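# Push the office chair fully under the desk

## Task

Slide the office chair completely in beneath the desk so that it finishes upright and level with every wheel on the floor; if it tips over or ends up tilted the task fails, and it only counts if the chair stays there without the robot holding it.

## Robot and tools

ROBOT. A Hello Robot Stretch 3: a two-wheeled base (0.33 m long, 0.34 m wide), a lift moving up and down a mast, and one telescoping arm that reaches out to the robot's RIGHT side. The gripper cannot move forward by itself; drive the base to do that. Turning in place pivots about the point between the drive wheels, 0.05 m behind the front edge. With the arm fully in and the wrist folded, the wrist pokes up to 0.06 m past the right side and a turn sweeps a 0.28 m radius; an unfolded level wrist reaches beyond that.

FRAMES. Base frame: origin on the floor between the drive wheels, x ahead, y to the left, z up. hand_pose is reported in it, located where the closed fingertips meet; with all wrist joints at zero its x axis is up, y runs back along the arm toward the mast, z toward the rear. Fingertip pads are round, 0.04 m wide. Odometry frame = base frame at scene start.

TOOLS.
execute_actions(actions, cameras): actions is a list holding one action or none (none just reports state and images). An action may contain base, joints, or both, plus optional contact_limits; its motions begin together. base takes exactly one of: {"translate_m": d}, a straight-line offset in metres from the base's last reported position, forward positive, -1 to 1; or {"rotate_rad": d}, an in-place turn offset in radians, counter-clockwise (left) positive, -3.2 to 3.2. No sideways motion. joints is a single dictionary keyed by joint name, each value an absolute target: lift_m 0 to 1.1 m (arm height); arm_m 0 to 0.52 m (extension); wrist_yaw_rad -1.345 to 4.42 (0 along the arm, positive toward the front, 3.0 folded over base); wrist_pitch_rad -1.57 to 0.451 (0 level, negative tips fingers down); wrist_roll_rad -2.911 to 2.911; gripper_m -0.089 to 0.179 (larger is wider; actual tip gap is smaller, gap 0 below 0.007); head_pan_rad -3.953 to 1.73 (0 ahead, positive left, -1.57 faces the arm); head_tilt_rad -1.53 to 0.419 (negative looks down). contact_limits currently accepts only arm_m: a motor_effort percentage (1 to 100) at which the arm motion halts with contact_stop; smaller is softer, too small halts instantly, values above the maximum are clipped. cameras: list from head_camera, nav_camera, wrist_camera, all; omitted/null/["all"] gives all, [] none. Unknown keys or out-of-range numbers cause the whole call to be rejected with no motion. Each action is capped at 15 s. Joints or base left out of an action may still be driving toward an earlier target.
wait(seconds): 0 to 10; commands nothing, returns state and images.
zoom_image(camera, region): region [x0, y0, x1, y1] in pixels, top-left origin, at most 504 x 504, on that camera's most recent full image.
finished_scene(scene): ends the current scene (give its number); irreversible; the result says whether it succeeded. Answering without any tool call ends everything.

RESULT LINES. base_status and joint_status: how each motion ended. done (for base: wheels turned the commanded amount, even if slipping); off_target (stopped short, may still push); contact_stop, time_out, torque_fault (target dropped; holds where it stopped unless slack or switched off). Arm and lift contact_stop when pushing firmly and then go slack until recommanded; a slack lift may sag under load. Base, wrist and head have no contact stop. A wrist servo that strains for seconds shuts off for 10 s (torque_fault). If a call reports a stop, the remaining calls in that reply are skipped. on_its_own describes uncommanded parts; "held at" is a held target, not the position; effort outside rest range suggests pushing or loading. motor_effort: percent of max, positive toward larger joint values, bracket = peak in the last action; offsets and noise are large. Positive wheel effort means pushing forward. lidar_m: 12 rough distances in 30-degree sectors, first straight ahead, counter-clockwise (4th left, 7th back, 10th right), '-' nothing seen; plane 0.17 m high, range 0.15 to 12 m, misses glass and thin legs, parts hidden by the mast/robot. wrist_depth_mm and head_depth_mm: 7x7 grids of median depth, rows from top left (head grid is sideways), ranges 45-1000 and 280-4000 mm. base_odometry counts wheel rotation (slip included), heading -3.142 to 3.142; turned_by_wheels and turned_by_imu give turn since last result; base_tilt in degrees, forward/right positive, with a fixed bias up to about 4 degrees. head_camera and nav_camera move with the head; wrist_camera rides on the gripper.

SPEED. Full speed (0.30 m/s, 1.9 rad/s) only when stowed: lift_m under 0.30, arm_m under 0.03, wrist_yaw_rad over 2.54; else 0.10 m/s and 0.63 rad/s.

SAFETY. Fold or unfold the wrist only with lift_m between 0.32 and 0.95, wrist_pitch_rad -0.4, roll about 0; after folding the lift may go down to 0.25. With wrist_yaw_rad below -0.4, keep pitch at -0.5 or lower. Arm pushes against rigid things above roughly 0.45 m can tip the robot, more so with raised contact limits or repeated pushes. Driving while pushing on something immovable, or snagging furniture (especially reversing), can tip it: reverse the last move in small steps, retract the gripper, and drop lift_m to about 0.2 if still leaning. Push the chair gently so it neither falls nor tilts, avoid drops, slams and hard pushes, and let go before finishing so the chair stays in place unaided. The robot keeps executing its last command while you think.

Each tool is called after "Request:" as name(argument=value, ...) on one line, values as JSON.

## Session

Request:
execute_actions(actions=[])

Scene clock: 0.00 s.
base_odometry: x=+0.000 y=+0.000 heading=+0.000 (m, m, rad; odometry frame)
turned_by_wheels: +0.000 (rad since the last result)
turned_by_imu: +0.000 (rad since the last result)
base_tilt: forward=-1.0 right=-1.4 (deg)
lidar_m: 0.83 0.82 1.48 0.95 1.21 1.15 2.33 1.63 3.02 2.53 2.53 0.97
head_depth_mm: 1543 1566 1585 1607 1593 976 899 / 1496 1504 1530 1540 1542 963 870 / 1449 1461 1477 1488 1488 951 844 / 1414 1422 1430 1439 1457 947 818 / 1364 1368 1379 1403 1397 938 792 / 1330 1338 1340 1358 1365 928 770 / 1285 1298 1302 1320 1324 920 746
base_status: not commanded
joint_positions: lift_m=+0.485 arm_m=-0.002 wrist_yaw_rad=+2.890 wrist_pitch_rad=-0.645 wrist_roll_rad=-0.018 gripper_m=+0.037 head_pan_rad=-0.016 head_tilt_rad=-0.013
joint_status: not commanded
motor_effort: left_wheel=+0 right_wheel=-1 lift_m=+38 arm_m=+0 wrist_yaw_rad=+1 wrist_pitch_rad=+4 wrist_roll_rad=+0 gripper_m=+0 head_pan_rad=+0 head_tilt_rad=+3 (%)
hand_pose: x=+0.0261 y=+0.0414 z=+0.4508 quat_wxyz=(+0.305, +0.687, +0.141, +0.644) (m; base frame)
wrist_depth_mm: 909 - - - - - 691 / 988 - - - - - 716 / 916 - 962 949 916 897 801 / 867 838 810 803 783 762 747 / 730 719 - 687 694 678 661 / 652 638 641 649 599 598 591 / 575 588 - - 557 544 534
pictures: head_camera (sideways: a quarter turn clockwise sets it upright), nav_camera (sideways: a quarter turn counterclockwise sets it upright), wrist_camera
Images, in order (width x height): head_camera 896x504, nav_camera 672x504, wrist_camera 644x364.

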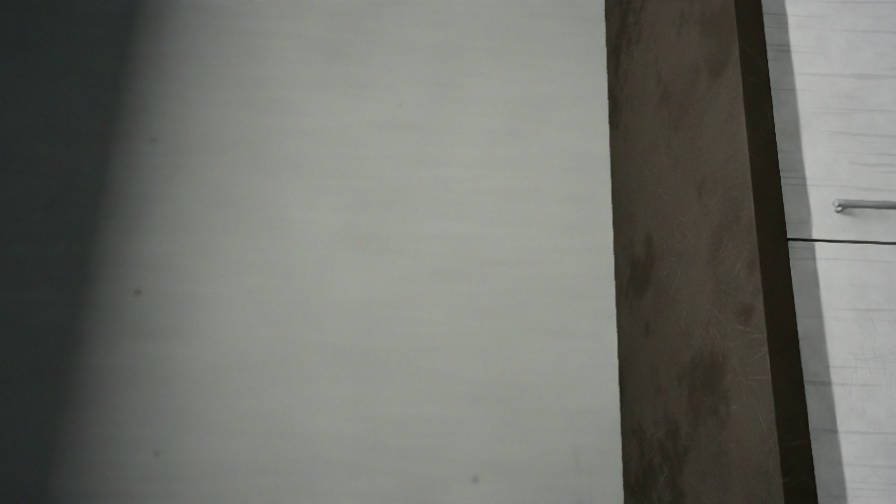

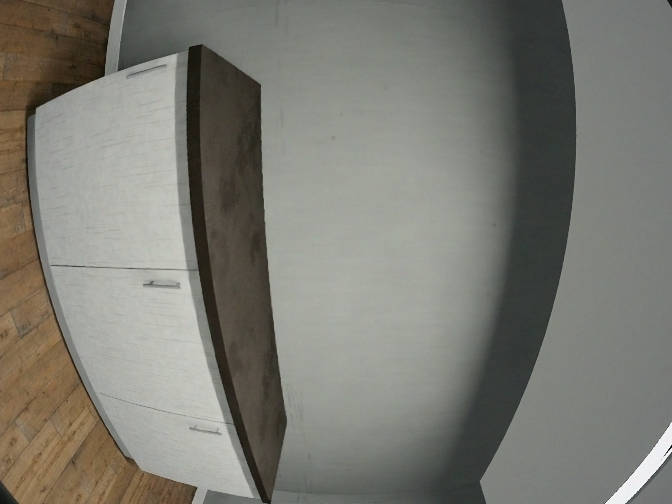

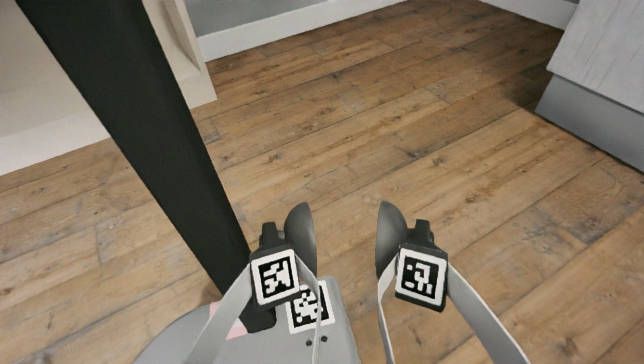

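Request:
execute_actions(actions=[{"joints":{"head_pan_rad":1.7,"head_tilt_rad":-0.5,"lift_m":0.27,"wrist_yaw_rad":3.0}}], cameras=["nav_camera"])

Request:
execute_actions(actions=[{"joints":{"head_pan_rad":-3.1}}], cameras=["nav_camera"])

Scene clock: 2.93 s.
base_odometry: x=+0.000 y=+0.000 heading=+0.000 (m, m, rad; odometry frame)
turned_by_wheels: +0.000 (rad since the last result)
turned_by_imu: +0.000 (rad since the last result)
base_tilt: forward=-1.0 right=-1.3 (deg)
lidar_m: 0.83 0.83 1.48 0.96 1.21 1.15 2.34 1.63 2.99 2.53 2.53 0.98
head_depth_mm: 1060 1161 1286 1449 1615 1550 1281 / 1055 1146 1264 1422 1601 1534 1274 / 1040 1143 1254 1394 1576 1529 1276 / 1027 1117 1209 1330 1517 1466 1270 / 1011 1098 1184 1264 1472 1420 1276 / 1003 1089 1166 1248 1444 1435 - / 991 - - - - - -
base_status: not commanded
joint_positions: lift_m=+0.271 arm_m=-0.002 wrist_yaw_rad=+2.999 wrist_pitch_rad=-0.645 wrist_roll_rad=-0.018 gripper_m=+0.037 head_pan_rad=+1.693 head_tilt_rad=-0.494
joint_status: all done
motor_effort: left_wheel=+0(1) right_wheel=+0(0) lift_m=+13(31) arm_m=+0(0) wrist_yaw_rad=+0(1) wrist_pitch_rad=+4(4) wrist_roll_rad=+0(0) gripper_m=+0(0) head_pan_rad=+2(30) head_tilt_rad=-4(41) (%)
hand_pose: x=+0.0059 y=+0.0455 z=+0.2362 quat_wxyz=(+0.270, +0.679, +0.178, +0.659) (m; base frame)
wrist_depth_mm: 794 830 900 913 898 883 828 / 786 779 745 740 701 687 668 / 648 627 607 609 588 568 555 / 547 545 - 541 508 490 486 / 481 - - - 443 429 429 / - - - - - 384 376 / - - - - 353 343 340
pictures: nav_camera (sideways: a quarter turn counterclockwise sets it upright)
Images, in order (width x height): nav_camera 672x504.

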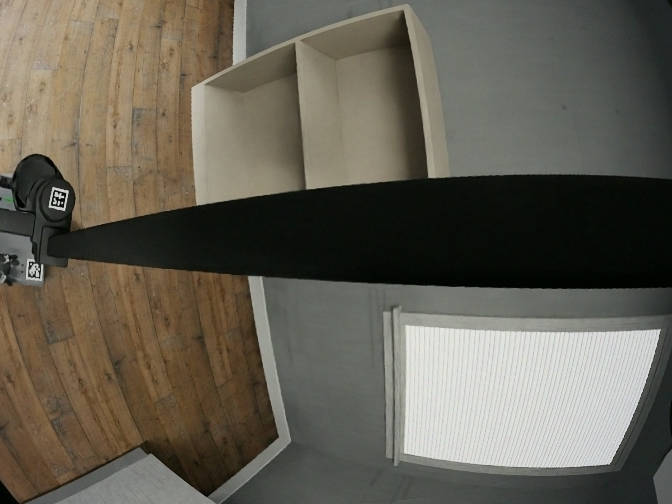

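Scene clock: 5.73 s.
base_odometry: x=+0.000 y=+0.000 heading=+0.000 (m, m, rad; odometry frame)
turned_by_wheels: +0.000 (rad since the last result)
turned_by_imu: +0.000 (rad since the last result)
base_tilt: forward=-1.0 right=-1.5 (deg)
lidar_m: 0.82 0.83 1.48 0.96 1.21 1.15 2.34 1.63 3.00 2.53 2.53 0.97
head_depth_mm: 2200 2268 2314 2369 1943 1547 1283 / 2734 2804 2937 2666 1953 1540 1270 / 2882 3096 3423 2629 1948 1541 1283 / 2830 3093 3316 2620 1949 1545 1269 / 2784 3004 3317 2617 1925 1531 1278 / 2708 2938 3209 1758 1892 1538 1265 / 2669 2891 1784 1655 1839 1531 1266
base_status: not commanded
joint_positions: lift_m=+0.271 arm_m=-0.002 wrist_yaw_rad=+2.999 wrist_pitch_rad=-0.645 wrist_roll_rad=-0.018 gripper_m=+0.037 head_pan_rad=-3.093 head_tilt_rad=-0.494
joint_status: all done
motor_effort: left_wheel=+0(0) right_wheel=+0(0) lift_m=+13(13) arm_m=+0(0) wrist_yaw_rad=-1(1) wrist_pitch_rad=+4(4) wrist_roll_rad=+1(0) gripper_m=+0(0) head_pan_rad=-2(29) head_tilt_rad=-3(5) (%)
hand_pose: x=+0.0059 y=+0.0455 z=+0.2362 quat_wxyz=(+0.270, +0.679, +0.178, +0.659) (m; base frame)
wrist_depth_mm: 810 819 896 952 885 838 811 / 784 800 752 738 699 691 672 / 652 639 628 602 591 562 562 / 552 534 - 537 505 493 488 / 485 - - - 446 441 418 / - - - - - 386 378 / - - - - 353 347 340
pictures: nav_camera (sideways: a quarter turn counterclockwise sets it upright)
Images, in order (width x height): nav_camera 672x504.

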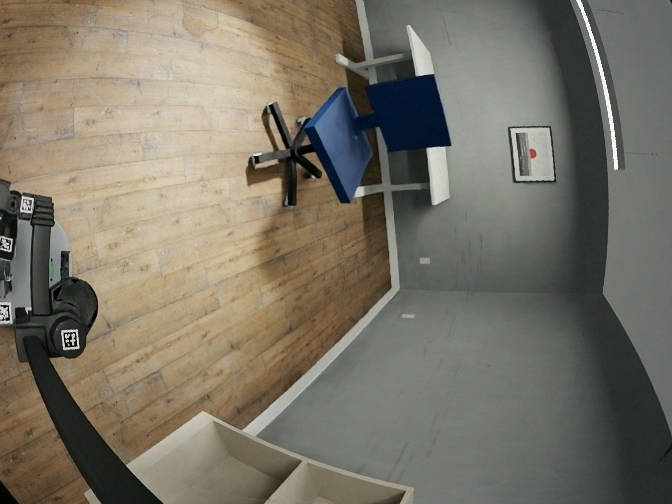

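Request:
execute_actions(actions=[{"base":{"rotate_rad":-2.7},"joints":{"head_pan_rad":0,"head_tilt_rad":-0.4}}], cameras=["nav_camera","head_camera"])

Scene clock: 8.73 s.
base_odometry: x=+0.000 y=+0.000 heading=-2.700 (m, m, rad; odometry frame)
turned_by_wheels: -2.700 (rad since the last result)
turned_by_imu: -2.717 (rad since the last result)
base_tilt: forward=-1.0 right=-1.4 (deg)
lidar_m: 1.63 3.17 2.55 2.53 1.03 0.83 0.83 1.56 0.96 0.95 1.15 2.06
head_depth_mm: 2676 2847 3039 3153 2177 1679 1354 / 2719 2936 3046 2966 2205 1666 1356 / 2770 2979 3150 2947 1926 1658 1347 / 2847 3031 1835 1877 1864 1658 1342 / 2860 3125 1781 1859 2065 1652 1346 / 2929 3166 3341 3065 2148 1648 1346 / 3005 3243 3507 3078 2148 1639 1338
base_status: done
joint_positions: lift_m=+0.271 arm_m=-0.002 wrist_yaw_rad=+2.999 wrist_pitch_rad=-0.645 wrist_roll_rad=-0.018 gripper_m=+0.037 head_pan_rad=-0.007 head_tilt_rad=-0.408
joint_status: all done
motor_effort: left_wheel=+4(13) right_wheel=-5(9) lift_m=+13(13) arm_m=+0(0) wrist_yaw_rad=+0(1) wrist_pitch_rad=+4(4) wrist_roll_rad=+0(1) gripper_m=+0(0) head_pan_rad=+2(32) head_tilt_rad=+6(22) (%)
hand_pose: x=+0.0059 y=+0.0455 z=+0.2362 quat_wxyz=(+0.270, +0.679, +0.178, +0.659) (m; base frame)
wrist_depth_mm: 931 965 974 921 876 842 832 / 800 797 744 717 724 686 661 / 649 634 607 607 583 584 564 / 556 552 - 543 504 490 479 / 474 - - - 450 429 426 / - - - - - 385 374 / - - - - 347 344 340
pictures: head_camera (sideways: a quarter turn clockwise sets it upright), nav_camera (sideways: a quarter turn counterclockwise sets it upright)
Images, in order (width x height): head_camera 896x504, nav_camera 672x504.

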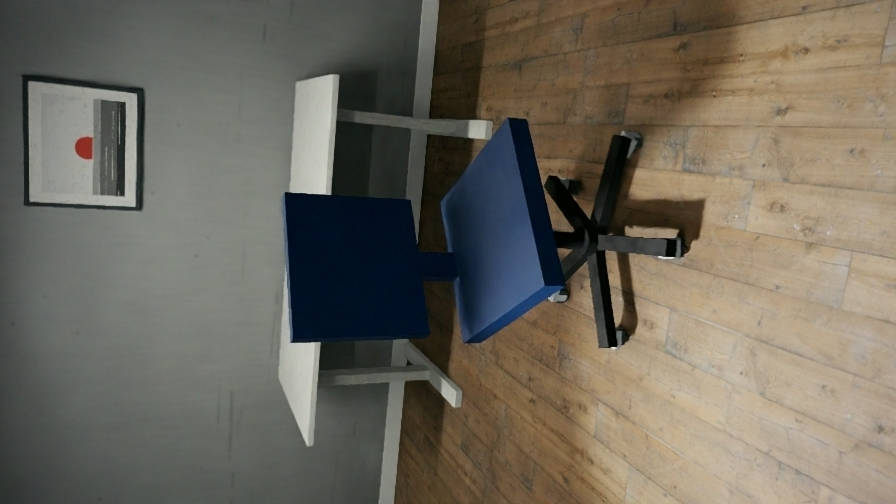

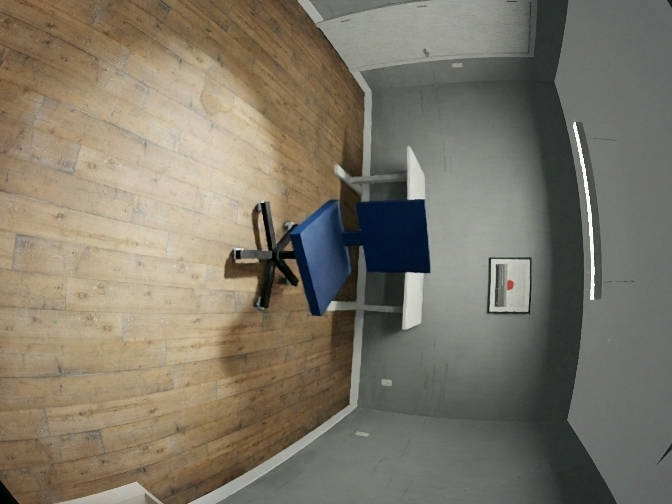

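Request:
execute_actions(actions=[{"base":{"rotate_rad":-0.22}}], cameras=[])

Request:
execute_actions(actions=[{"base":{"translate_m":1.0}}], cameras=[])

Request:
execute_actions(actions=[{"base":{"translate_m":0.3}}], cameras=[])

Request:
execute_actions(actions=[{"base":{"rotate_rad":1.79},"joints":{"head_pan_rad":-1.57,"head_tilt_rad":-0.9}}], cameras=["nav_camera","head_camera"])

Scene clock: 10.20 s.
base_odometry: x=+0.000 y=+0.000 heading=-2.920 (m, m, rad; odometry frame)
turned_by_wheels: -0.220 (rad since the last result)
turned_by_imu: -0.221 (rad since the last result)
base_tilt: forward=-1.1 right=-1.5 (deg)
lidar_m: 1.63 3.10 2.69 2.53 1.27 0.87 0.83 0.84 1.33 0.95 1.15 1.63
head_depth_mm: 2845 2989 3202 3054 2193 1680 1354 / 2831 3027 3280 3156 2195 1665 1361 / 2823 3006 3233 3141 2183 1660 1354 / 2760 3018 3174 3127 2150 1669 1351 / 2780 3024 3138 1942 1903 1655 1349 / 2791 2955 1788 1843 1812 1658 1343 / 2756 2953 1696 1865 2056 1649 1337
base_status: done
joint_positions: lift_m=+0.271 arm_m=-0.002 wrist_yaw_rad=+2.999 wrist_pitch_rad=-0.645 wrist_roll_rad=-0.018 gripper_m=+0.037 head_pan_rad=-0.007 head_tilt_rad=-0.408
joint_status: not commanded
motor_effort: left_wheel=+4(11) right_wheel=-5(10) lift_m=+14(13) arm_m=+0(0) wrist_yaw_rad=+1(1) wrist_pitch_rad=+4(4) wrist_roll_rad=+0(0) gripper_m=+0(0) head_pan_rad=+2(3) head_tilt_rad=+6(5) (%)
hand_pose: x=+0.0058 y=+0.0455 z=+0.2362 quat_wxyz=(+0.270, +0.679, +0.178, +0.659) (m; base frame)
wrist_depth_mm: - 972 956 923 891 863 822 / 813 787 760 733 711 691 681 / 655 639 601 600 589 580 562 / 548 545 - 539 500 492 478 / 483 - - - 450 435 423 / - - - - - 388 377 / - - - - 348 351 343
pictures: none
No camera images: the call's "cameras" was empty. Leave "cameras" out to get every camera's image.

Scene clock: 15.20 s.
base_odometry: x=-0.975 y=-0.220 heading=-2.919 (m, m, rad; odometry frame)
turned_by_wheels: +0.000 (rad since the last result)
turned_by_imu: +0.007 (rad since the last result)
base_tilt: forward=-1.0 right=-1.4 (deg)
lidar_m: 1.87 0.70 2.75 2.60 2.65 1.92 1.82 1.41 0.92 0.98 1.19 1.54
head_depth_mm: 1981 2112 2289 2505 2180 1698 1356 / 1961 2099 2275 2487 2169 1673 1365 / 1945 2088 2264 2484 2175 1665 1346 / 1953 2110 2238 2446 2108 1645 1350 / 1930 2096 2205 2447 2155 1653 861 / 1911 2095 2221 2448 2130 1087 861 / 1954 2066 2198 941 1006 1051 858
base_status: done
joint_positions: lift_m=+0.271 arm_m=-0.002 wrist_yaw_rad=+2.999 wrist_pitch_rad=-0.645 wrist_roll_rad=-0.018 gripper_m=+0.037 head_pan_rad=-0.007 head_tilt_rad=-0.408
joint_status: not commanded
motor_effort: left_wheel=+3(13) right_wheel=-4(8) lift_m=+14(13) arm_m=-1(0) wrist_yaw_rad=+0(0) wrist_pitch_rad=+4(4) wrist_roll_rad=+0(1) gripper_m=+0(0) head_pan_rad=+2(2) head_tilt_rad=+5(7) (%)
hand_pose: x=+0.0058 y=+0.0455 z=+0.2362 quat_wxyz=(+0.270, +0.679, +0.178, +0.659) (m; base frame)
wrist_depth_mm: - 979 938 914 894 781 631 / 793 780 758 724 713 678 486 / 656 622 610 608 588 536 550 / 555 542 - 538 500 488 481 / 481 - - - 445 430 432 / - - - - - 388 378 / - - - - 352 345 344
pictures: none
No camera images: the call's "cameras" was empty. Leave "cameras" out to get every camera's image.

Scene clock: 17.93 s.
base_odometry: x=-1.268 y=-0.287 heading=-2.919 (m, m, rad; odometry frame)
turned_by_wheels: +0.000 (rad since the last result)
turned_by_imu: +0.002 (rad since the last result)
base_tilt: forward=-1.2 right=-1.4 (deg)
lidar_m: 1.57 2.02 0.46 2.63 2.69 2.24 2.11 1.64 1.05 1.14 1.16 1.51
head_depth_mm: 1721 1835 1989 2177 2215 1691 1360 / 1700 1838 1993 2164 2183 1683 1355 / 1703 1831 1979 2148 2182 1670 1359 / 1676 1829 1938 1614 2085 1660 1351 / 1673 1803 1958 1595 2154 1659 1339 / 1673 1832 1950 1577 2140 1653 1342 / 1658 1803 1940 1572 2136 1648 1305
base_status: done
joint_positions: lift_m=+0.271 arm_m=-0.002 wrist_yaw_rad=+2.999 wrist_pitch_rad=-0.645 wrist_roll_rad=-0.018 gripper_m=+0.037 head_pan_rad=-0.007 head_tilt_rad=-0.408
joint_status: not commanded
motor_effort: left_wheel=+3(11) right_wheel=-4(8) lift_m=+14(14) arm_m=+0(0) wrist_yaw_rad=+1(0) wrist_pitch_rad=+4(4) wrist_roll_rad=+0(0) gripper_m=+0(0) head_pan_rad=+3(2) head_tilt_rad=+5(6) (%)
hand_pose: x=+0.0058 y=+0.0455 z=+0.2362 quat_wxyz=(+0.270, +0.679, +0.178, +0.659) (m; base frame)
wrist_depth_mm: - 975 950 905 822 779 808 / 808 782 740 732 611 462 480 / 655 634 611 464 533 489 520 / 555 547 - 528 506 487 363 / 485 - - - 446 427 317 / - - - - - 389 316 / - - - - 349 343 340
pictures: none
No camera images: the call's "cameras" was empty. Leave "cameras" out to get every camera's image.

Scene clock: 20.27 s.
base_odometry: x=-1.268 y=-0.287 heading=-1.129 (m, m, rad; odometry frame)
turned_by_wheels: +1.790 (rad since the last result)
turned_by_imu: +1.800 (rad since the last result)
base_tilt: forward=-1.1 right=-1.2 (deg)
lidar_m: 2.63 2.87 2.14 2.12 1.05 1.05 1.14 1.24 1.91 1.57 0.46 2.66
head_depth_mm: 1450 2013 1932 1613 1399 1233 1103 / 1347 1972 1867 1611 1399 1223 1118 / 1338 2107 1916 1613 1396 1234 1140 / 1333 2151 1926 1611 1391 804 1103 / 1343 2183 1918 1544 880 781 1101 / 1338 694 792 980 886 777 1057 / 1392 644 750 927 885 774 968
base_status: done
joint_positions: lift_m=+0.271 arm_m=-0.002 wrist_yaw_rad=+2.999 wrist_pitch_rad=-0.645 wrist_roll_rad=-0.018 gripper_m=+0.037 head_pan_rad=-1.563 head_tilt_rad=-0.889
joint_status: all done
motor_effort: left_wheel=-4(11) right_wheel=+4(12) lift_m=+13(14) arm_m=-1(0) wrist_yaw_rad=+0(1) wrist_pitch_rad=+4(4) wrist_roll_rad=+0(0) gripper_m=+0(0) head_pan_rad=-3(33) head_tilt_rad=-6(45) (%)
hand_pose: x=+0.0058 y=+0.0454 z=+0.2362 quat_wxyz=(+0.270, +0.679, +0.178, +0.659) (m; base frame)
wrist_depth_mm: 919 964 936 910 885 859 814 / 780 784 723 726 708 678 661 / 646 630 629 591 592 576 555 / 549 535 - 534 514 496 484 / 482 - - - 451 438 423 / - - - - - 387 377 / - - - - 352 342 342
pictures: head_camera (sideways: a quarter turn clockwise sets it upright), nav_camera (sideways: a quarter turn counterclockwise sets it upright)
Images, in order (width x height): head_camera 896x504, nav_camera 672x504.

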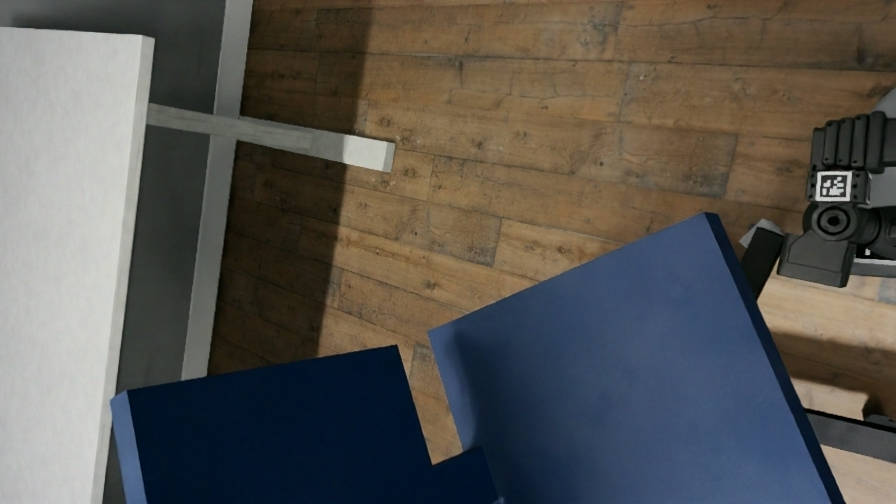

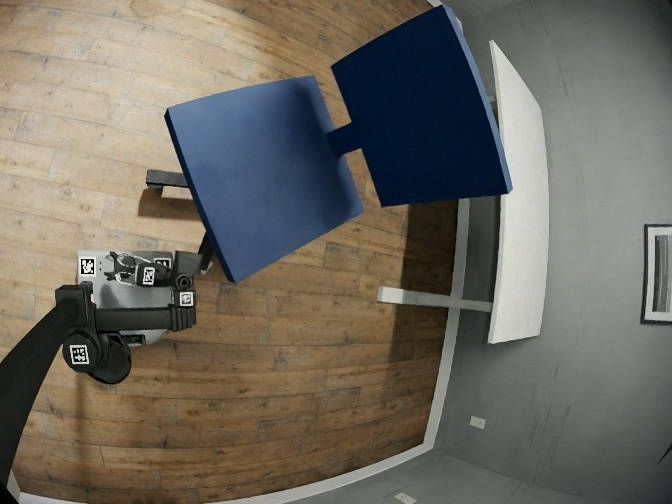

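Request:
execute_actions(actions=[{"base":{"translate_m":0.08},"joints":{"lift_m":0.38,"head_tilt_rad":-1.1}}], cameras=[])

Request:
execute_actions(actions=[{"joints":{"arm_m":0.25}}], cameras=["nav_camera","head_camera"])

Scene clock: 22.30 s.
base_odometry: x=-1.234 y=-0.359 heading=-1.130 (m, m, rad; odometry frame)
turned_by_wheels: +0.000 (rad since the last result)
turned_by_imu: +0.000 (rad since the last result)
base_tilt: forward=-1.2 right=-1.2 (deg)
lidar_m: 2.55 2.79 2.11 2.10 1.48 1.10 1.22 1.33 2.04 1.59 0.42 2.57
head_depth_mm: 1909 1768 1566 1415 1281 1176 1099 / 1920 1746 1570 1406 1283 1188 - / 1941 1780 1571 1417 840 - - / 1966 1781 1577 892 822 - - / 645 778 979 895 812 1164 1087 / 608 725 950 893 812 1076 1090 / 582 690 851 896 814 772 1088
base_status: done
joint_positions: lift_m=+0.379 arm_m=-0.002 wrist_yaw_rad=+2.999 wrist_pitch_rad=-0.645 wrist_roll_rad=-0.018 gripper_m=+0.037 head_pan_rad=-1.564 head_tilt_rad=-1.086
joint_status: all done
motor_effort: left_wheel=-4(10) right_wheel=+4(11) lift_m=+60(65) arm_m=+0(1) wrist_yaw_rad=+0(0) wrist_pitch_rad=+4(4) wrist_roll_rad=+0(0) gripper_m=+0(0) head_pan_rad=-2(3) head_tilt_rad=-9(33) (%)
hand_pose: x=+0.0058 y=+0.0454 z=+0.3447 quat_wxyz=(+0.270, +0.679, +0.178, +0.659) (m; base frame)
wrist_depth_mm: - - - - - - - / 951 - 952 940 923 907 850 / 823 803 794 762 774 730 737 / 699 708 660 670 641 628 629 / 623 592 587 593 576 556 549 / 541 541 - - - 491 488 / 490 - - - 450 441 440
pictures: none
No camera images: the call's "cameras" was empty. Leave "cameras" out to get every camera's image.

Scene clock: 25.40 s.
base_odometry: x=-1.234 y=-0.359 heading=-1.131 (m, m, rad; odometry frame)
turned_by_wheels: -0.001 (rad since the last result)
turned_by_imu: -0.027 (rad since the last result)
base_tilt: forward=-1.2 right=-1.3 (deg)
lidar_m: 2.55 2.75 2.13 2.10 1.51 1.10 1.21 1.31 1.97 1.59 0.45 2.59
head_depth_mm: 1865 1765 1564 1410 1279 1172 1107 / 1876 1744 1566 1432 1282 1190 - / 1950 1778 1570 1400 1283 - - / 1957 1772 1567 895 1166 1201 - / 1974 1762 1572 891 812 1150 1088 / 2008 1783 997 894 814 1080 1088 / 2021 1739 1002 896 813 1174 1092
base_status: not commanded
joint_positions: lift_m=+0.380 arm_m=+0.250 wrist_yaw_rad=+3.007 wrist_pitch_rad=-0.651 wrist_roll_rad=+0.005 gripper_m=+0.037 head_pan_rad=-1.565 head_tilt_rad=-1.089
joint_status: all done
on_its_own: right_wheel is at rest, and its effort (+34) is outside its rest range (-18 to +18)
motor_effort: left_wheel=-13(21) right_wheel=+34(40) lift_m=+43(60) arm_m=+3(13) wrist_yaw_rad=-5(9) wrist_pitch_rad=+6(6) wrist_roll_rad=-9(9) gripper_m=+0(0) head_pan_rad=-2(3) head_tilt_rad=-8(9) (%)
hand_pose: x=+0.0042 y=-0.2071 z=+0.3440 quat_wxyz=(+0.272, +0.685, +0.180, +0.652) (m; base frame)
wrist_depth_mm: - - - - - - 99 / - - 998 929 914 845 94 / 861 834 854 779 746 707 90 / 722 714 - - 642 610 86 / 630 623 - - 575 538 82 / 550 532 - - - 442 371 / 500 473 - - 451 438 335
pictures: head_camera (sideways: a quarter turn clockwise sets it upright), nav_camera (sideways: a quarter turn counterclockwise sets it upright)
Images, in order (width x height): head_camera 896x504, nav_camera 672x504.

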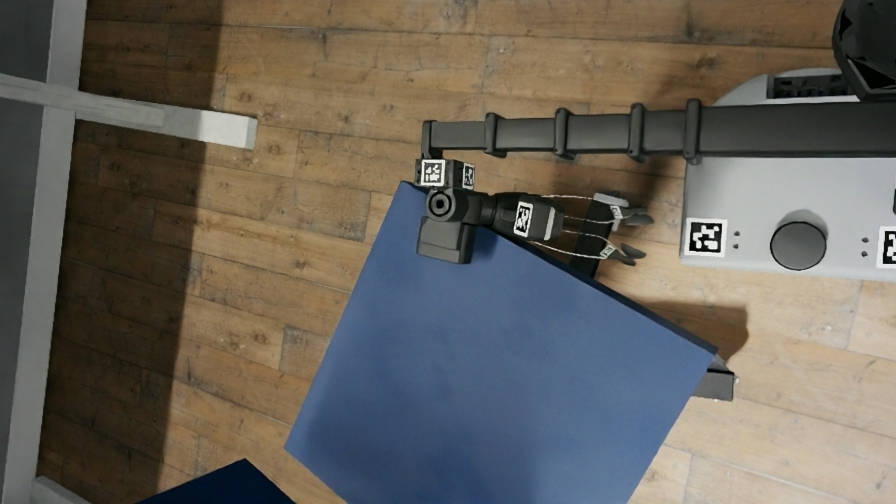

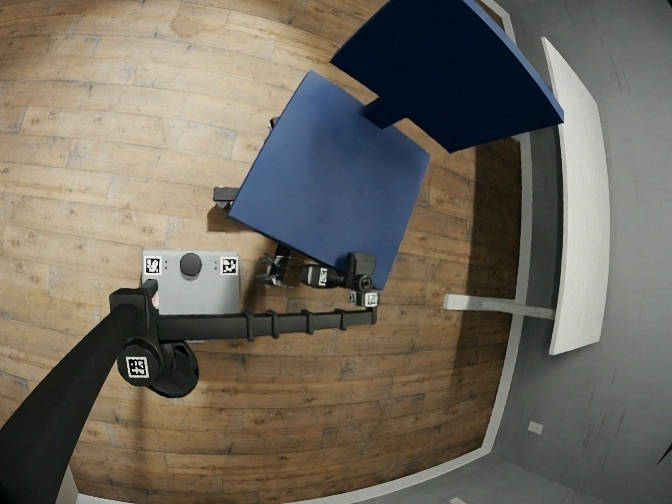

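Request:
execute_actions(actions=[{"base":{"translate_m":-0.1},"joints":{"lift_m":0.40}}], cameras=[])

Request:
execute_actions(actions=[{"joints":{"arm_m":0.40,"lift_m":0.33}}], cameras=[])

Request:
execute_actions(actions=[{"base":{"translate_m":0.35}}], cameras=["nav_camera","head_camera"])

Scene clock: 27.73 s.
base_odometry: x=-1.277 y=-0.268 heading=-1.131 (m, m, rad; odometry frame)
turned_by_wheels: +0.000 (rad since the last result)
turned_by_imu: +0.000 (rad since the last result)
base_tilt: forward=-1.2 right=-1.2 (deg)
lidar_m: 2.66 2.86 2.14 2.12 1.38 1.03 1.11 1.20 1.80 1.57 0.51 2.69
head_depth_mm: 1888 1770 1564 1410 1272 1173 1101 / 1901 1773 1565 1429 1275 1184 - / 1911 1754 1565 1433 1277 - - / 1962 1771 1578 1354 1282 1206 - / 1960 1767 1567 893 1236 1183 1087 / 1994 1788 1569 896 819 1148 1084 / 2026 1767 993 895 813 1138 1086
base_status: done
joint_positions: lift_m=+0.399 arm_m=+0.250 wrist_yaw_rad=+3.001 wrist_pitch_rad=-0.649 wrist_roll_rad=-0.010 gripper_m=+0.037 head_pan_rad=-1.565 head_tilt_rad=-1.089
joint_status: all done
motor_effort: left_wheel=-1(13) right_wheel=+1(28) lift_m=+60(65) arm_m=+2(3) wrist_yaw_rad=-2(5) wrist_pitch_rad=+5(5) wrist_roll_rad=-3(9) gripper_m=+0(0) head_pan_rad=-2(2) head_tilt_rad=-8(7) (%)
hand_pose: x=+0.0053 y=-0.2070 z=+0.3638 quat_wxyz=(+0.271, +0.681, +0.180, +0.656) (m; base frame)
wrist_depth_mm: - - - - - - - / - - - 977 953 897 878 / 898 840 834 843 789 750 750 / 756 738 - - 672 660 643 / 629 645 - - 602 580 551 / 567 557 - - 513 510 421 / 503 487 - - 476 464 447
pictures: none
No camera images: the call's "cameras" was empty. Leave "cameras" out to get every camera's image.

Scene clock: 30.10 s.
base_odometry: x=-1.277 y=-0.268 heading=-1.131 (m, m, rad; odometry frame)
turned_by_wheels: +0.000 (rad since the last result)
turned_by_imu: +0.000 (rad since the last result)
base_tilt: forward=-1.0 right=-1.3 (deg)
lidar_m: 2.65 2.86 2.14 2.12 1.39 1.03 1.12 1.20 1.81 1.58 0.51 2.69
head_depth_mm: 1876 1772 1560 1409 1282 1177 1110 / 1898 1756 1567 1407 1277 1184 - / 1915 1744 1603 1383 1282 - - / 1948 1747 1589 1384 1280 1199 - / 1956 1761 1567 891 1233 1177 1086 / 1984 1778 1577 893 812 1133 1088 / 2018 1769 1002 898 812 1141 1089
base_status: not commanded
joint_positions: lift_m=+0.331 arm_m=+0.400 wrist_yaw_rad=+3.001 wrist_pitch_rad=-0.648 wrist_roll_rad=-0.011 gripper_m=+0.037 head_pan_rad=-1.565 head_tilt_rad=-1.089
joint_status: all done
motor_effort: left_wheel=-1(7) right_wheel=+1(14) lift_m=+13(55) arm_m=+3(5) wrist_yaw_rad=-1(1) wrist_pitch_rad=+5(5) wrist_roll_rad=-3(2) gripper_m=+0(0) head_pan_rad=-2(3) head_tilt_rad=-7(8) (%)
hand_pose: x=+0.0053 y=-0.3568 z=+0.2955 quat_wxyz=(+0.271, +0.681, +0.179, +0.657) (m; base frame)
wrist_depth_mm: - - - - - - 944 / 916 921 - 830 812 785 776 / 776 729 - 694 680 635 628 / 634 622 - - 592 548 454 / 551 543 507 500 523 500 398 / 497 475 475 459 364 448 431 / 436 425 426 410 349 315 302
pictures: none
No camera images: the call's "cameras" was empty. Leave "cameras" out to get every camera's image.

Scene clock: 34.70 s.
base_odometry: x=-1.128 y=-0.585 heading=-1.131 (m, m, rad; odometry frame)
turned_by_wheels: -0.001 (rad since the last result)
turned_by_imu: +0.000 (rad since the last result)
base_tilt: forward=-1.1 right=-1.3 (deg)
lidar_m: 2.31 2.50 2.09 2.07 1.83 1.30 1.46 1.58 1.64 2.07 0.31 2.34
head_depth_mm: 1879 1730 1567 1395 1279 1174 1108 / 1932 1758 1572 1421 1277 1185 - / 1953 1767 1596 1394 806 - - / 1973 1772 1573 886 809 759 - / 1978 1775 1579 891 809 750 1064 / 2011 1786 1563 894 812 742 1050 / 1928 1771 1577 895 813 745 711
base_status: done
joint_positions: lift_m=+0.331 arm_m=+0.400 wrist_yaw_rad=+3.063 wrist_pitch_rad=-0.652 wrist_roll_rad=-0.049 gripper_m=+0.037 head_pan_rad=-1.565 head_tilt_rad=-1.089
joint_status: not commanded
on_its_own: wrist_yaw_rad is held at +3.044, not at your +3.000, by its stall guard, which is not easing now; wrist_yaw_rad is at rest, and its effort (-13) is outside its rest range (-12 to +12)
motor_effort: left_wheel=-8(29) right_wheel=+17(67) lift_m=+14(14) arm_m=-2(2) wrist_yaw_rad=-13(24) wrist_pitch_rad=+6(6) wrist_roll_rad=+14(19) gripper_m=+0(0) head_pan_rad=-2(1) head_tilt_rad=-7(8) (%)
hand_pose: x=-0.0063 y=-0.3568 z=+0.2948 quat_wxyz=(+0.248, +0.661, +0.206, +0.677) (m; base frame)
wrist_depth_mm: - - 54 - - - - / 892 853 - - - - - / 716 700 - - - - - / 627 605 - - 567 - - / 537 527 492 386 510 338 - / 473 474 459 443 432 324 - / 424 421 420 409 406 342 313
pictures: head_camera (sideways: a quarter turn clockwise sets it upright), nav_camera (sideways: a quarter turn counterclockwise sets it upright)
Images, in order (width x height): head_camera 896x504, nav_camera 672x504.

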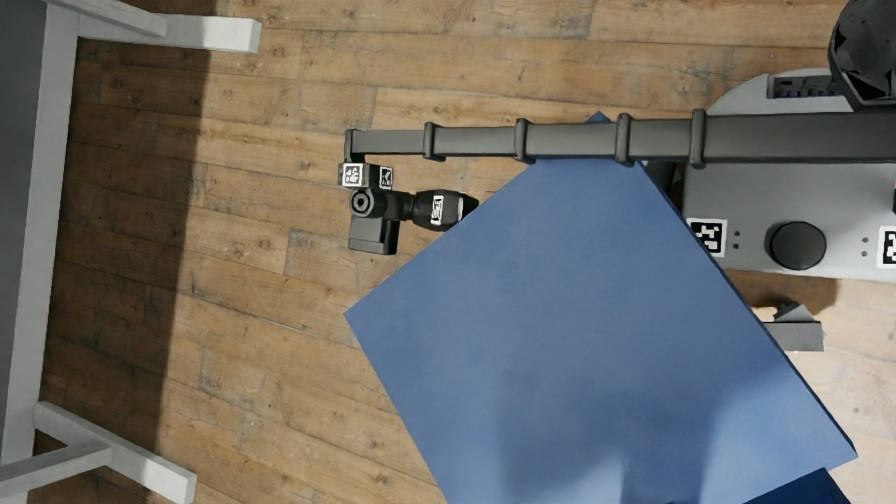

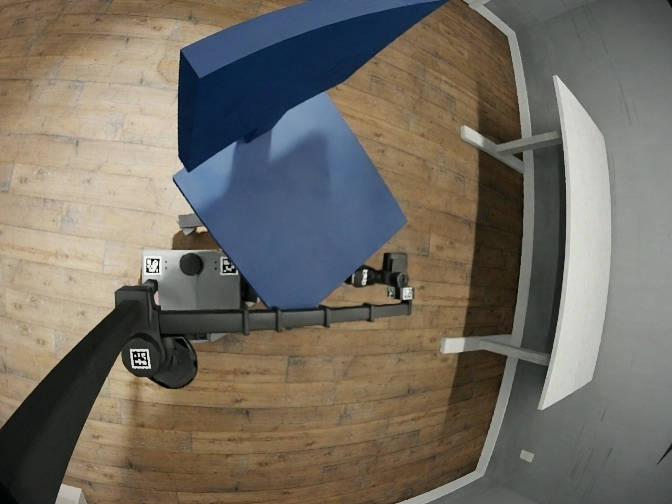

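Request:
execute_actions(actions=[{"base":{"translate_m":0.2},"joints":{"arm_m":0.48}}], cameras=["nav_camera","head_camera"])

Scene clock: 37.83 s.
base_odometry: x=-1.043 y=-0.766 heading=-1.132 (m, m, rad; odometry frame)
turned_by_wheels: -0.001 (rad since the last result)
turned_by_imu: -0.001 (rad since the last result)
base_tilt: forward=-1.1 right=-1.3 (deg)
lidar_m: 2.11 2.29 2.07 2.05 1.92 1.47 1.66 1.79 1.71 0.26 0.26 2.14
head_depth_mm: 1931 1760 1573 1403 1263 1177 1111 / 1926 1777 1558 1405 816 1171 - / 1962 1770 1625 884 808 740 700 / 1990 1773 1604 891 810 742 557 / 1994 1771 1576 893 808 738 - / 1915 1760 1567 909 814 755 1063 / 2022 1779 1580 1420 813 370 1078
base_status: translate_m off_target (by the wheels' count: +0.1998 of +0.2000)
joint_positions: lift_m=+0.331 arm_m=+0.480 wrist_yaw_rad=+3.045 wrist_pitch_rad=-0.648 wrist_roll_rad=-0.024 gripper_m=+0.037 head_pan_rad=-1.566 head_tilt_rad=-1.089
joint_status: all done
on_its_own: wrist_yaw_rad is held at +3.044, not at your +3.000, by its stall guard, which is not easing now; right_wheel is at rest, and its effort (+45) is outside its rest range (-18 to +18)
motor_effort: left_wheel=+2(33) right_wheel=+45(70) lift_m=+15(15) arm_m=+2(4) wrist_yaw_rad=-1(19) wrist_pitch_rad=+5(6) wrist_roll_rad=+3(15) gripper_m=+0(0) head_pan_rad=-2(2) head_tilt_rad=-7(9) (%)
hand_pose: x=-0.0029 y=-0.4359 z=+0.2955 quat_wxyz=(+0.255, +0.672, +0.196, +0.667) (m; base frame)
wrist_depth_mm: - - - - - - - / - - - - - - - / 726 - - - - - - / 619 608 460 - - - - / 547 529 531 440 - - - / 481 479 473 348 431 346 421 / 430 422 416 324 408 312 392
pictures: head_camera (sideways: a quarter turn clockwise sets it upright), nav_camera (sideways: a quarter turn counterclockwise sets it upright)
Images, in order (width x height): head_camera 896x504, nav_camera 672x504.

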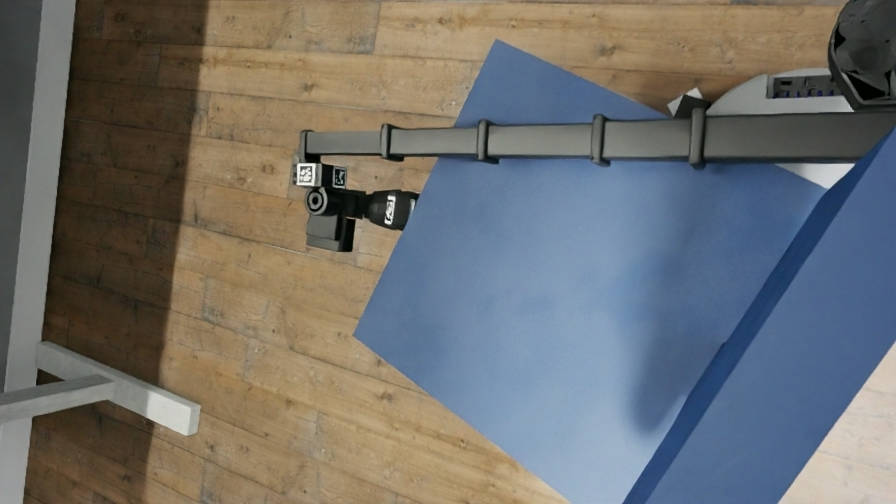

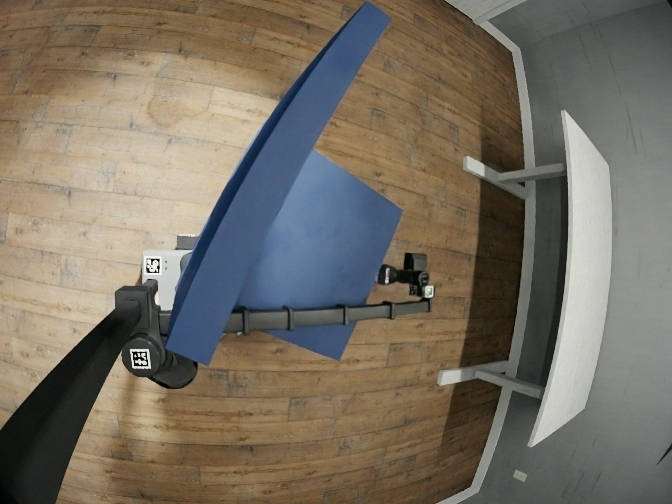

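Request:
execute_actions(actions=[{"base":{"translate_m":-0.02},"joints":{"arm_m":0.52,"wrist_yaw_rad":0.3,"wrist_pitch_rad":-0.9}}], cameras=["nav_camera"])

Request:
execute_actions(actions=[{"base":{"translate_m":-0.2}}], cameras=["nav_camera"])

Scene clock: 40.50 s.
base_odometry: x=-1.051 y=-0.748 heading=-1.132 (m, m, rad; odometry frame)
turned_by_wheels: +0.000 (rad since the last result)
turned_by_imu: +0.000 (rad since the last result)
base_tilt: forward=-1.0 right=-1.3 (deg)
lidar_m: 2.13 2.30 2.08 2.05 1.90 1.46 1.64 1.76 1.71 0.26 0.26 2.16
head_depth_mm: 1926 1760 1575 1407 1272 1174 1103 / 1924 1766 1568 1415 831 1188 - / 1947 1771 1572 889 808 742 690 / 1971 1765 1578 891 806 743 456 / 2001 1771 1570 895 809 742 - / 1922 1753 1573 897 813 753 - / 2033 1777 1577 1417 813 491 1072
base_status: done
joint_positions: lift_m=+0.331 arm_m=+0.518 wrist_yaw_rad=+0.302 wrist_pitch_rad=-0.906 wrist_roll_rad=-0.023 gripper_m=+0.037 head_pan_rad=-1.566 head_tilt_rad=-1.089
joint_status: all done
joint sent to its limit — the command would take arm_m past its upper limit, so that joint was sent only as far as its limit.
motor_effort: left_wheel=-5(17) right_wheel=-2(38) lift_m=+15(14) arm_m=+2(3) wrist_yaw_rad=-1(1) wrist_pitch_rad=+2(4) wrist_roll_rad=+3(3) gripper_m=+1(0) head_pan_rad=-2(2) head_tilt_rad=-7(7) (%)
hand_pose: x=+0.0197 y=-0.7953 z=+0.2528 quat_wxyz=(+0.682, +0.404, -0.574, -0.206) (m; base frame)
wrist_depth_mm: 670 658 626 621 599 607 581 / 590 573 569 551 549 542 517 / 529 528 510 506 489 483 479 / 495 481 475 460 461 449 440 / 451 443 435 431 428 415 409 / 416 407 409 398 388 390 386 / 384 383 374 370 368 365 354
pictures: nav_camera (sideways: a quarter turn counterclockwise sets it upright)
Images, in order (width x height): nav_camera 672x504.

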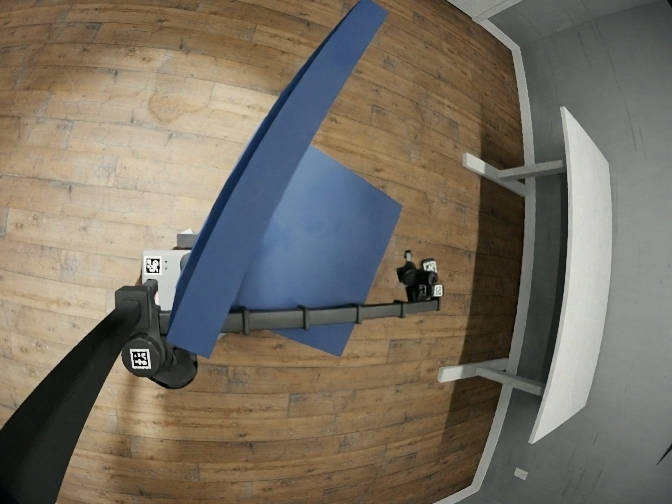

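Scene clock: 43.67 s.
base_odometry: x=-1.136 y=-0.567 heading=-1.132 (m, m, rad; odometry frame)
turned_by_wheels: +0.000 (rad since the last result)
turned_by_imu: +0.000 (rad since the last result)
base_tilt: forward=-1.0 right=-1.2 (deg)
lidar_m: 2.33 2.51 2.10 2.08 1.81 1.28 1.44 1.56 1.64 2.07 0.35 0.36
head_depth_mm: 1880 1735 1562 1410 1280 1173 1109 / 1946 1768 1570 1405 1283 1182 - / 1923 1768 1570 1412 1282 - - / 1972 1779 1585 890 828 1112 - / 1986 1780 1580 892 809 748 1076 / 2011 1766 1567 895 809 742 710 / 1921 1768 1581 896 816 744 389
base_status: done
joint_positions: lift_m=+0.331 arm_m=+0.518 wrist_yaw_rad=+0.302 wrist_pitch_rad=-0.907 wrist_roll_rad=-0.023 gripper_m=+0.037 head_pan_rad=-1.566 head_tilt_rad=-1.089
joint_status: not commanded
motor_effort: left_wheel=-2(12) right_wheel=+1(9) lift_m=+15(14) arm_m=+2(2) wrist_yaw_rad=-1(1) wrist_pitch_rad=+2(2) wrist_roll_rad=+2(2) gripper_m=+0(0) head_pan_rad=-2(2) head_tilt_rad=-7(7) (%)
hand_pose: x=+0.0197 y=-0.7953 z=+0.2528 quat_wxyz=(+0.682, +0.404, -0.574, -0.206) (m; base frame)
wrist_depth_mm: 673 648 625 621 604 588 576 / 590 578 556 558 542 535 526 / 537 518 514 507 499 492 477 / 489 482 469 469 449 452 445 / 449 435 436 430 429 414 413 / 417 409 400 396 389 387 382 / 392 385 373 373 372 360 363
pictures: nav_camera (sideways: a quarter turn counterclockwise sets it upright)
Images, in order (width x height): nav_camera 672x504.

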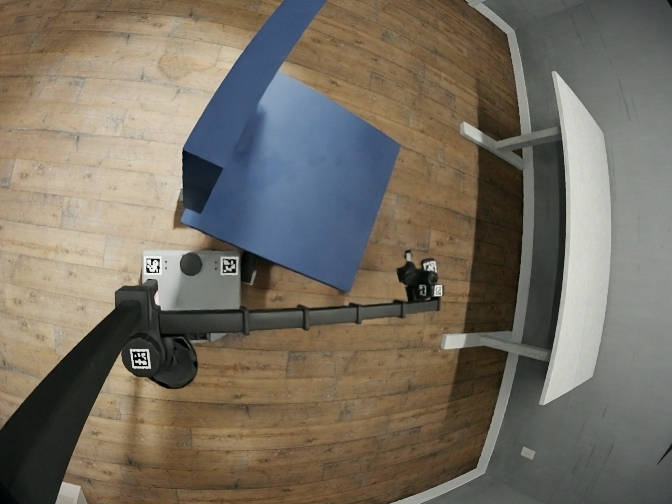

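Request:
execute_actions(actions=[{"base":{"translate_m":-0.3},"joints":{"lift_m":0.45,"wrist_pitch_rad":-0.4}}], cameras=[])

Request:
execute_actions(actions=[{"joints":{"arm_m":0,"wrist_yaw_rad":3.0}}], cameras=[])

Request:
execute_actions(actions=[{"base":{"rotate_rad":0.56},"joints":{"lift_m":0.27}}], cameras=[])

Request:
execute_actions(actions=[{"base":{"translate_m":0.9}}], cameras=[])

Request:
execute_actions(actions=[{"base":{"rotate_rad":-2.35},"joints":{"head_pan_rad":0,"head_tilt_rad":-0.7}}], cameras=["nav_camera","head_camera"])

Scene clock: 48.20 s.
base_odometry: x=-1.264 y=-0.295 heading=-1.132 (m, m, rad; odometry frame)
turned_by_wheels: +0.000 (rad since the last result)
turned_by_imu: +0.000 (rad since the last result)
base_tilt: forward=-1.1 right=-1.2 (deg)
lidar_m: 2.63 2.84 2.13 2.12 1.42 1.05 1.15 1.23 1.85 1.58 2.01 0.59
head_depth_mm: 1903 1771 1571 1412 1282 1180 1098 / 1884 1759 1557 1403 1275 - - / 1938 1795 1544 1413 1281 1209 - / 1937 1783 1573 1401 1285 1209 - / 1988 1776 1571 1415 1283 1173 1086 / 1988 1774 1575 1411 1289 1166 1086 / 2026 1763 1583 893 844 1178 1093
base_status: done
joint_positions: lift_m=+0.449 arm_m=+0.518 wrist_yaw_rad=+0.301 wrist_pitch_rad=-0.420 wrist_roll_rad=-0.023 gripper_m=+0.037 head_pan_rad=-1.566 head_tilt_rad=-1.089
joint_status: all done
motor_effort: left_wheel=+0(6) right_wheel=+1(5) lift_m=+60(63) arm_m=+2(2) wrist_yaw_rad=-1(1) wrist_pitch_rad=+6(6) wrist_roll_rad=+3(2) gripper_m=+0(0) head_pan_rad=-2(2) head_tilt_rad=-8(8) (%)
hand_pose: x=+0.0450 y=-0.8767 z=+0.4615 quat_wxyz=(+0.714, +0.250, -0.653, -0.039) (m; base frame)
wrist_depth_mm: - - - - - - 939 / - - - - - - - / - - - - - - - / - - - - - 930 951 / 867 880 851 818 842 789 789 / 729 724 717 687 679 670 679 / 635 619 624 600 595 579 579
pictures: none
No camera images: the call's "cameras" was empty. Leave "cameras" out to get every camera's image.

Scene clock: 53.17 s.
base_odometry: x=-1.264 y=-0.295 heading=-1.132 (m, m, rad; odometry frame)
turned_by_wheels: +0.000 (rad since the last result)
turned_by_imu: +0.000 (rad since the last result)
base_tilt: forward=-1.1 right=-1.3 (deg)
lidar_m: 2.62 2.83 2.13 2.11 1.42 1.05 1.14 1.24 1.84 1.58 2.02 0.59
head_depth_mm: 1897 1756 1570 1403 1279 1176 1096 / 1896 1750 1567 1411 1274 - - / 1930 1733 1563 1415 1287 - - / 1927 1758 1571 1414 1303 1194 - / 1984 1792 1565 1417 1286 1177 1085 / 1988 1764 1574 1416 1288 1161 1090 / 2026 1787 1581 895 844 1186 1090
base_status: not commanded
joint_positions: lift_m=+0.449 arm_m=+0.000 wrist_yaw_rad=+2.999 wrist_pitch_rad=-0.420 wrist_roll_rad=-0.022 gripper_m=+0.037 head_pan_rad=-1.566 head_tilt_rad=-1.089
joint_status: all done
motor_effort: left_wheel=-1(0) right_wheel=+1(1) lift_m=+60(60) arm_m=-2(4) wrist_yaw_rad=+0(2) wrist_pitch_rad=+6(6) wrist_roll_rad=+1(3) gripper_m=+0(0) head_pan_rad=-3(2) head_tilt_rad=-7(7) (%)
hand_pose: x=+0.0107 y=+0.0766 z=+0.4615 quat_wxyz=(+0.196, +0.693, +0.100, +0.687) (m; base frame)
wrist_depth_mm: - - - - - - - / - - - - - - - / - - - - - - - / - - - - 995 986 936 / 870 866 - 832 828 820 796 / 763 719 - 677 675 664 662 / 624 636 604 611 589 580 590
pictures: none
No camera images: the call's "cameras" was empty. Leave "cameras" out to get every camera's image.

Scene clock: 55.63 s.
base_odometry: x=-1.264 y=-0.295 heading=-0.573 (m, m, rad; odometry frame)
turned_by_wheels: +0.560 (rad since the last result)
turned_by_imu: +0.564 (rad since the last result)
base_tilt: forward=-1.1 right=-1.3 (deg)
lidar_m: 2.60 2.13 2.11 1.05 1.05 1.15 1.25 1.94 1.58 2.02 0.60 2.63
head_depth_mm: 1997 1754 1569 1404 1275 1172 1101 / 2002 1780 1561 1411 1286 1194 - / 1960 1765 1577 1407 1278 - - / 2022 1773 1567 936 1282 - - / 2028 1778 991 906 1252 1178 1093 / 2034 1781 994 895 1251 1174 1088 / 2035 1786 996 896 846 1178 1090
base_status: done
joint_positions: lift_m=+0.271 arm_m=+0.000 wrist_yaw_rad=+2.999 wrist_pitch_rad=-0.419 wrist_roll_rad=-0.022 gripper_m=+0.037 head_pan_rad=-1.566 head_tilt_rad=-1.089
joint_status: all done
motor_effort: left_wheel=-4(9) right_wheel=+5(8) lift_m=+13(57) arm_m=-2(2) wrist_yaw_rad=+1(1) wrist_pitch_rad=+5(6) wrist_roll_rad=+2(2) gripper_m=+0(0) head_pan_rad=-3(2) head_tilt_rad=-7(6) (%)
hand_pose: x=+0.0107 y=+0.0767 z=+0.2832 quat_wxyz=(+0.195, +0.693, +0.100, +0.687) (m; base frame)
wrist_depth_mm: 895 - - - - - - / 899 - - - - - - / 903 967 938 933 895 883 855 / 771 750 735 698 717 672 662 / 617 589 - 583 583 550 547 / 507 512 - - 464 470 461 / 447 - - - 417 405 402
pictures: none
No camera images: the call's "cameras" was empty. Leave "cameras" out to get every camera's image.

Scene clock: 60.47 s.
base_odometry: x=-0.507 y=-0.783 heading=-0.573 (m, m, rad; odometry frame)
turned_by_wheels: +0.000 (rad since the last result)
turned_by_imu: -0.003 (rad since the last result)
base_tilt: forward=-1.1 right=-1.3 (deg)
lidar_m: 2.10 1.56 1.55 1.70 1.83 1.55 2.02 0.76 2.22 2.39 1.94 1.93
head_depth_mm: 2010 1756 1540 1414 1281 1167 1108 / 1990 1764 1566 1407 1281 1191 - / 2004 1776 1566 1417 1284 - - / 2008 1762 1562 1410 1286 - - / 2022 1774 1565 1408 1282 1182 1086 / 2034 1780 1568 1410 1289 1174 1091 / 1970 1792 1566 1420 1289 1169 1085
base_status: done
joint_positions: lift_m=+0.271 arm_m=+0.000 wrist_yaw_rad=+2.999 wrist_pitch_rad=-0.418 wrist_roll_rad=-0.021 gripper_m=+0.037 head_pan_rad=-1.567 head_tilt_rad=-1.090
joint_status: not commanded
motor_effort: left_wheel=-3(13) right_wheel=+2(30) lift_m=+16(16) arm_m=+2(6) wrist_yaw_rad=+0(14) wrist_pitch_rad=+5(5) wrist_roll_rad=+2(2) gripper_m=+0(0) head_pan_rad=-2(2) head_tilt_rad=-6(7) (%)
hand_pose: x=+0.0107 y=+0.0774 z=+0.2833 quat_wxyz=(+0.195, +0.693, +0.099, +0.687) (m; base frame)
wrist_depth_mm: - - - - - - - / - - - - - - - / - - 935 961 920 849 825 / 751 747 735 715 684 683 658 / 606 596 - 581 577 563 545 / 505 506 - - 464 464 468 / 446 - - - 410 398 400
pictures: none
No camera images: the call's "cameras" was empty. Leave "cameras" out to get every camera's image.

Scene clock: 63.13 s.
base_odometry: x=-0.507 y=-0.783 heading=-2.922 (m, m, rad; odometry frame)
turned_by_wheels: -2.350 (rad since the last result)
turned_by_imu: -2.364 (rad since the last result)
base_tilt: forward=-1.1 right=-1.3 (deg)
lidar_m: 0.75 2.22 2.07 1.92 1.95 1.66 1.55 1.58 1.77 1.55 1.87 2.37
head_depth_mm: 2233 2516 2503 1952 1501 1327 1155 / 2174 2142 2385 1876 1030 1307 1155 / 2182 2466 2517 545 675 889 1121 / 2166 2483 2503 613 743 1247 1150 / 2147 2474 635 706 881 1276 1148 / 2147 2443 683 831 1462 1329 1153 / 2107 1884 2209 1934 1563 1323 1149
base_status: done
joint_positions: lift_m=+0.271 arm_m=+0.000 wrist_yaw_rad=+2.999 wrist_pitch_rad=-0.418 wrist_roll_rad=-0.021 gripper_m=+0.037 head_pan_rad=-0.007 head_tilt_rad=-0.705
joint_status: all done
motor_effort: left_wheel=+4(13) right_wheel=-4(9) lift_m=+15(15) arm_m=+2(2) wrist_yaw_rad=-1(1) wrist_pitch_rad=+5(5) wrist_roll_rad=+2(2) gripper_m=+0(0) head_pan_rad=+2(31) head_tilt_rad=+3(38) (%)
hand_pose: x=+0.0107 y=+0.0774 z=+0.2833 quat_wxyz=(+0.195, +0.693, +0.099, +0.687) (m; base frame)
wrist_depth_mm: - - - - - - - / - - - - - - - / - 995 960 920 894 880 855 / 755 741 757 720 692 664 664 / 605 601 - 577 588 561 544 / 518 513 - - 464 475 462 / 451 - - - 408 405 400
pictures: head_camera (sideways: a quarter turn clockwise sets it upright), nav_camera (sideways: a quarter turn counterclockwise sets it upright)
Images, in order (width x height): head_camera 896x504, nav_camera 672x504.

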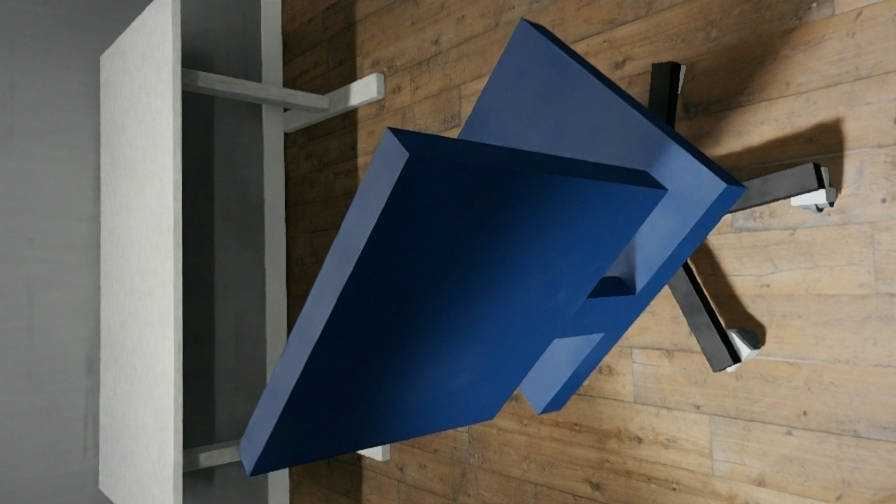

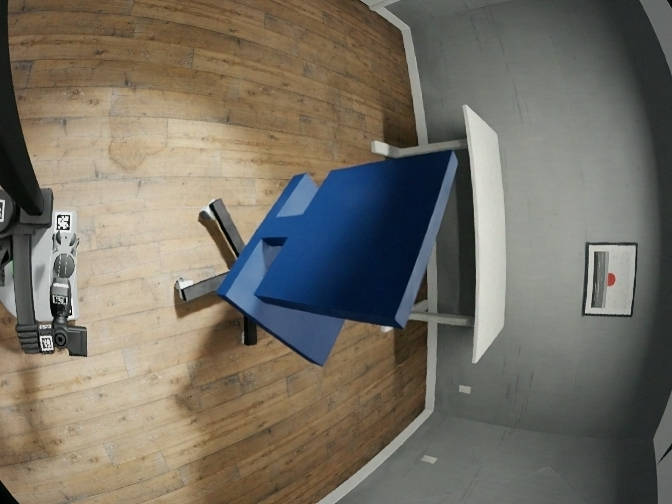

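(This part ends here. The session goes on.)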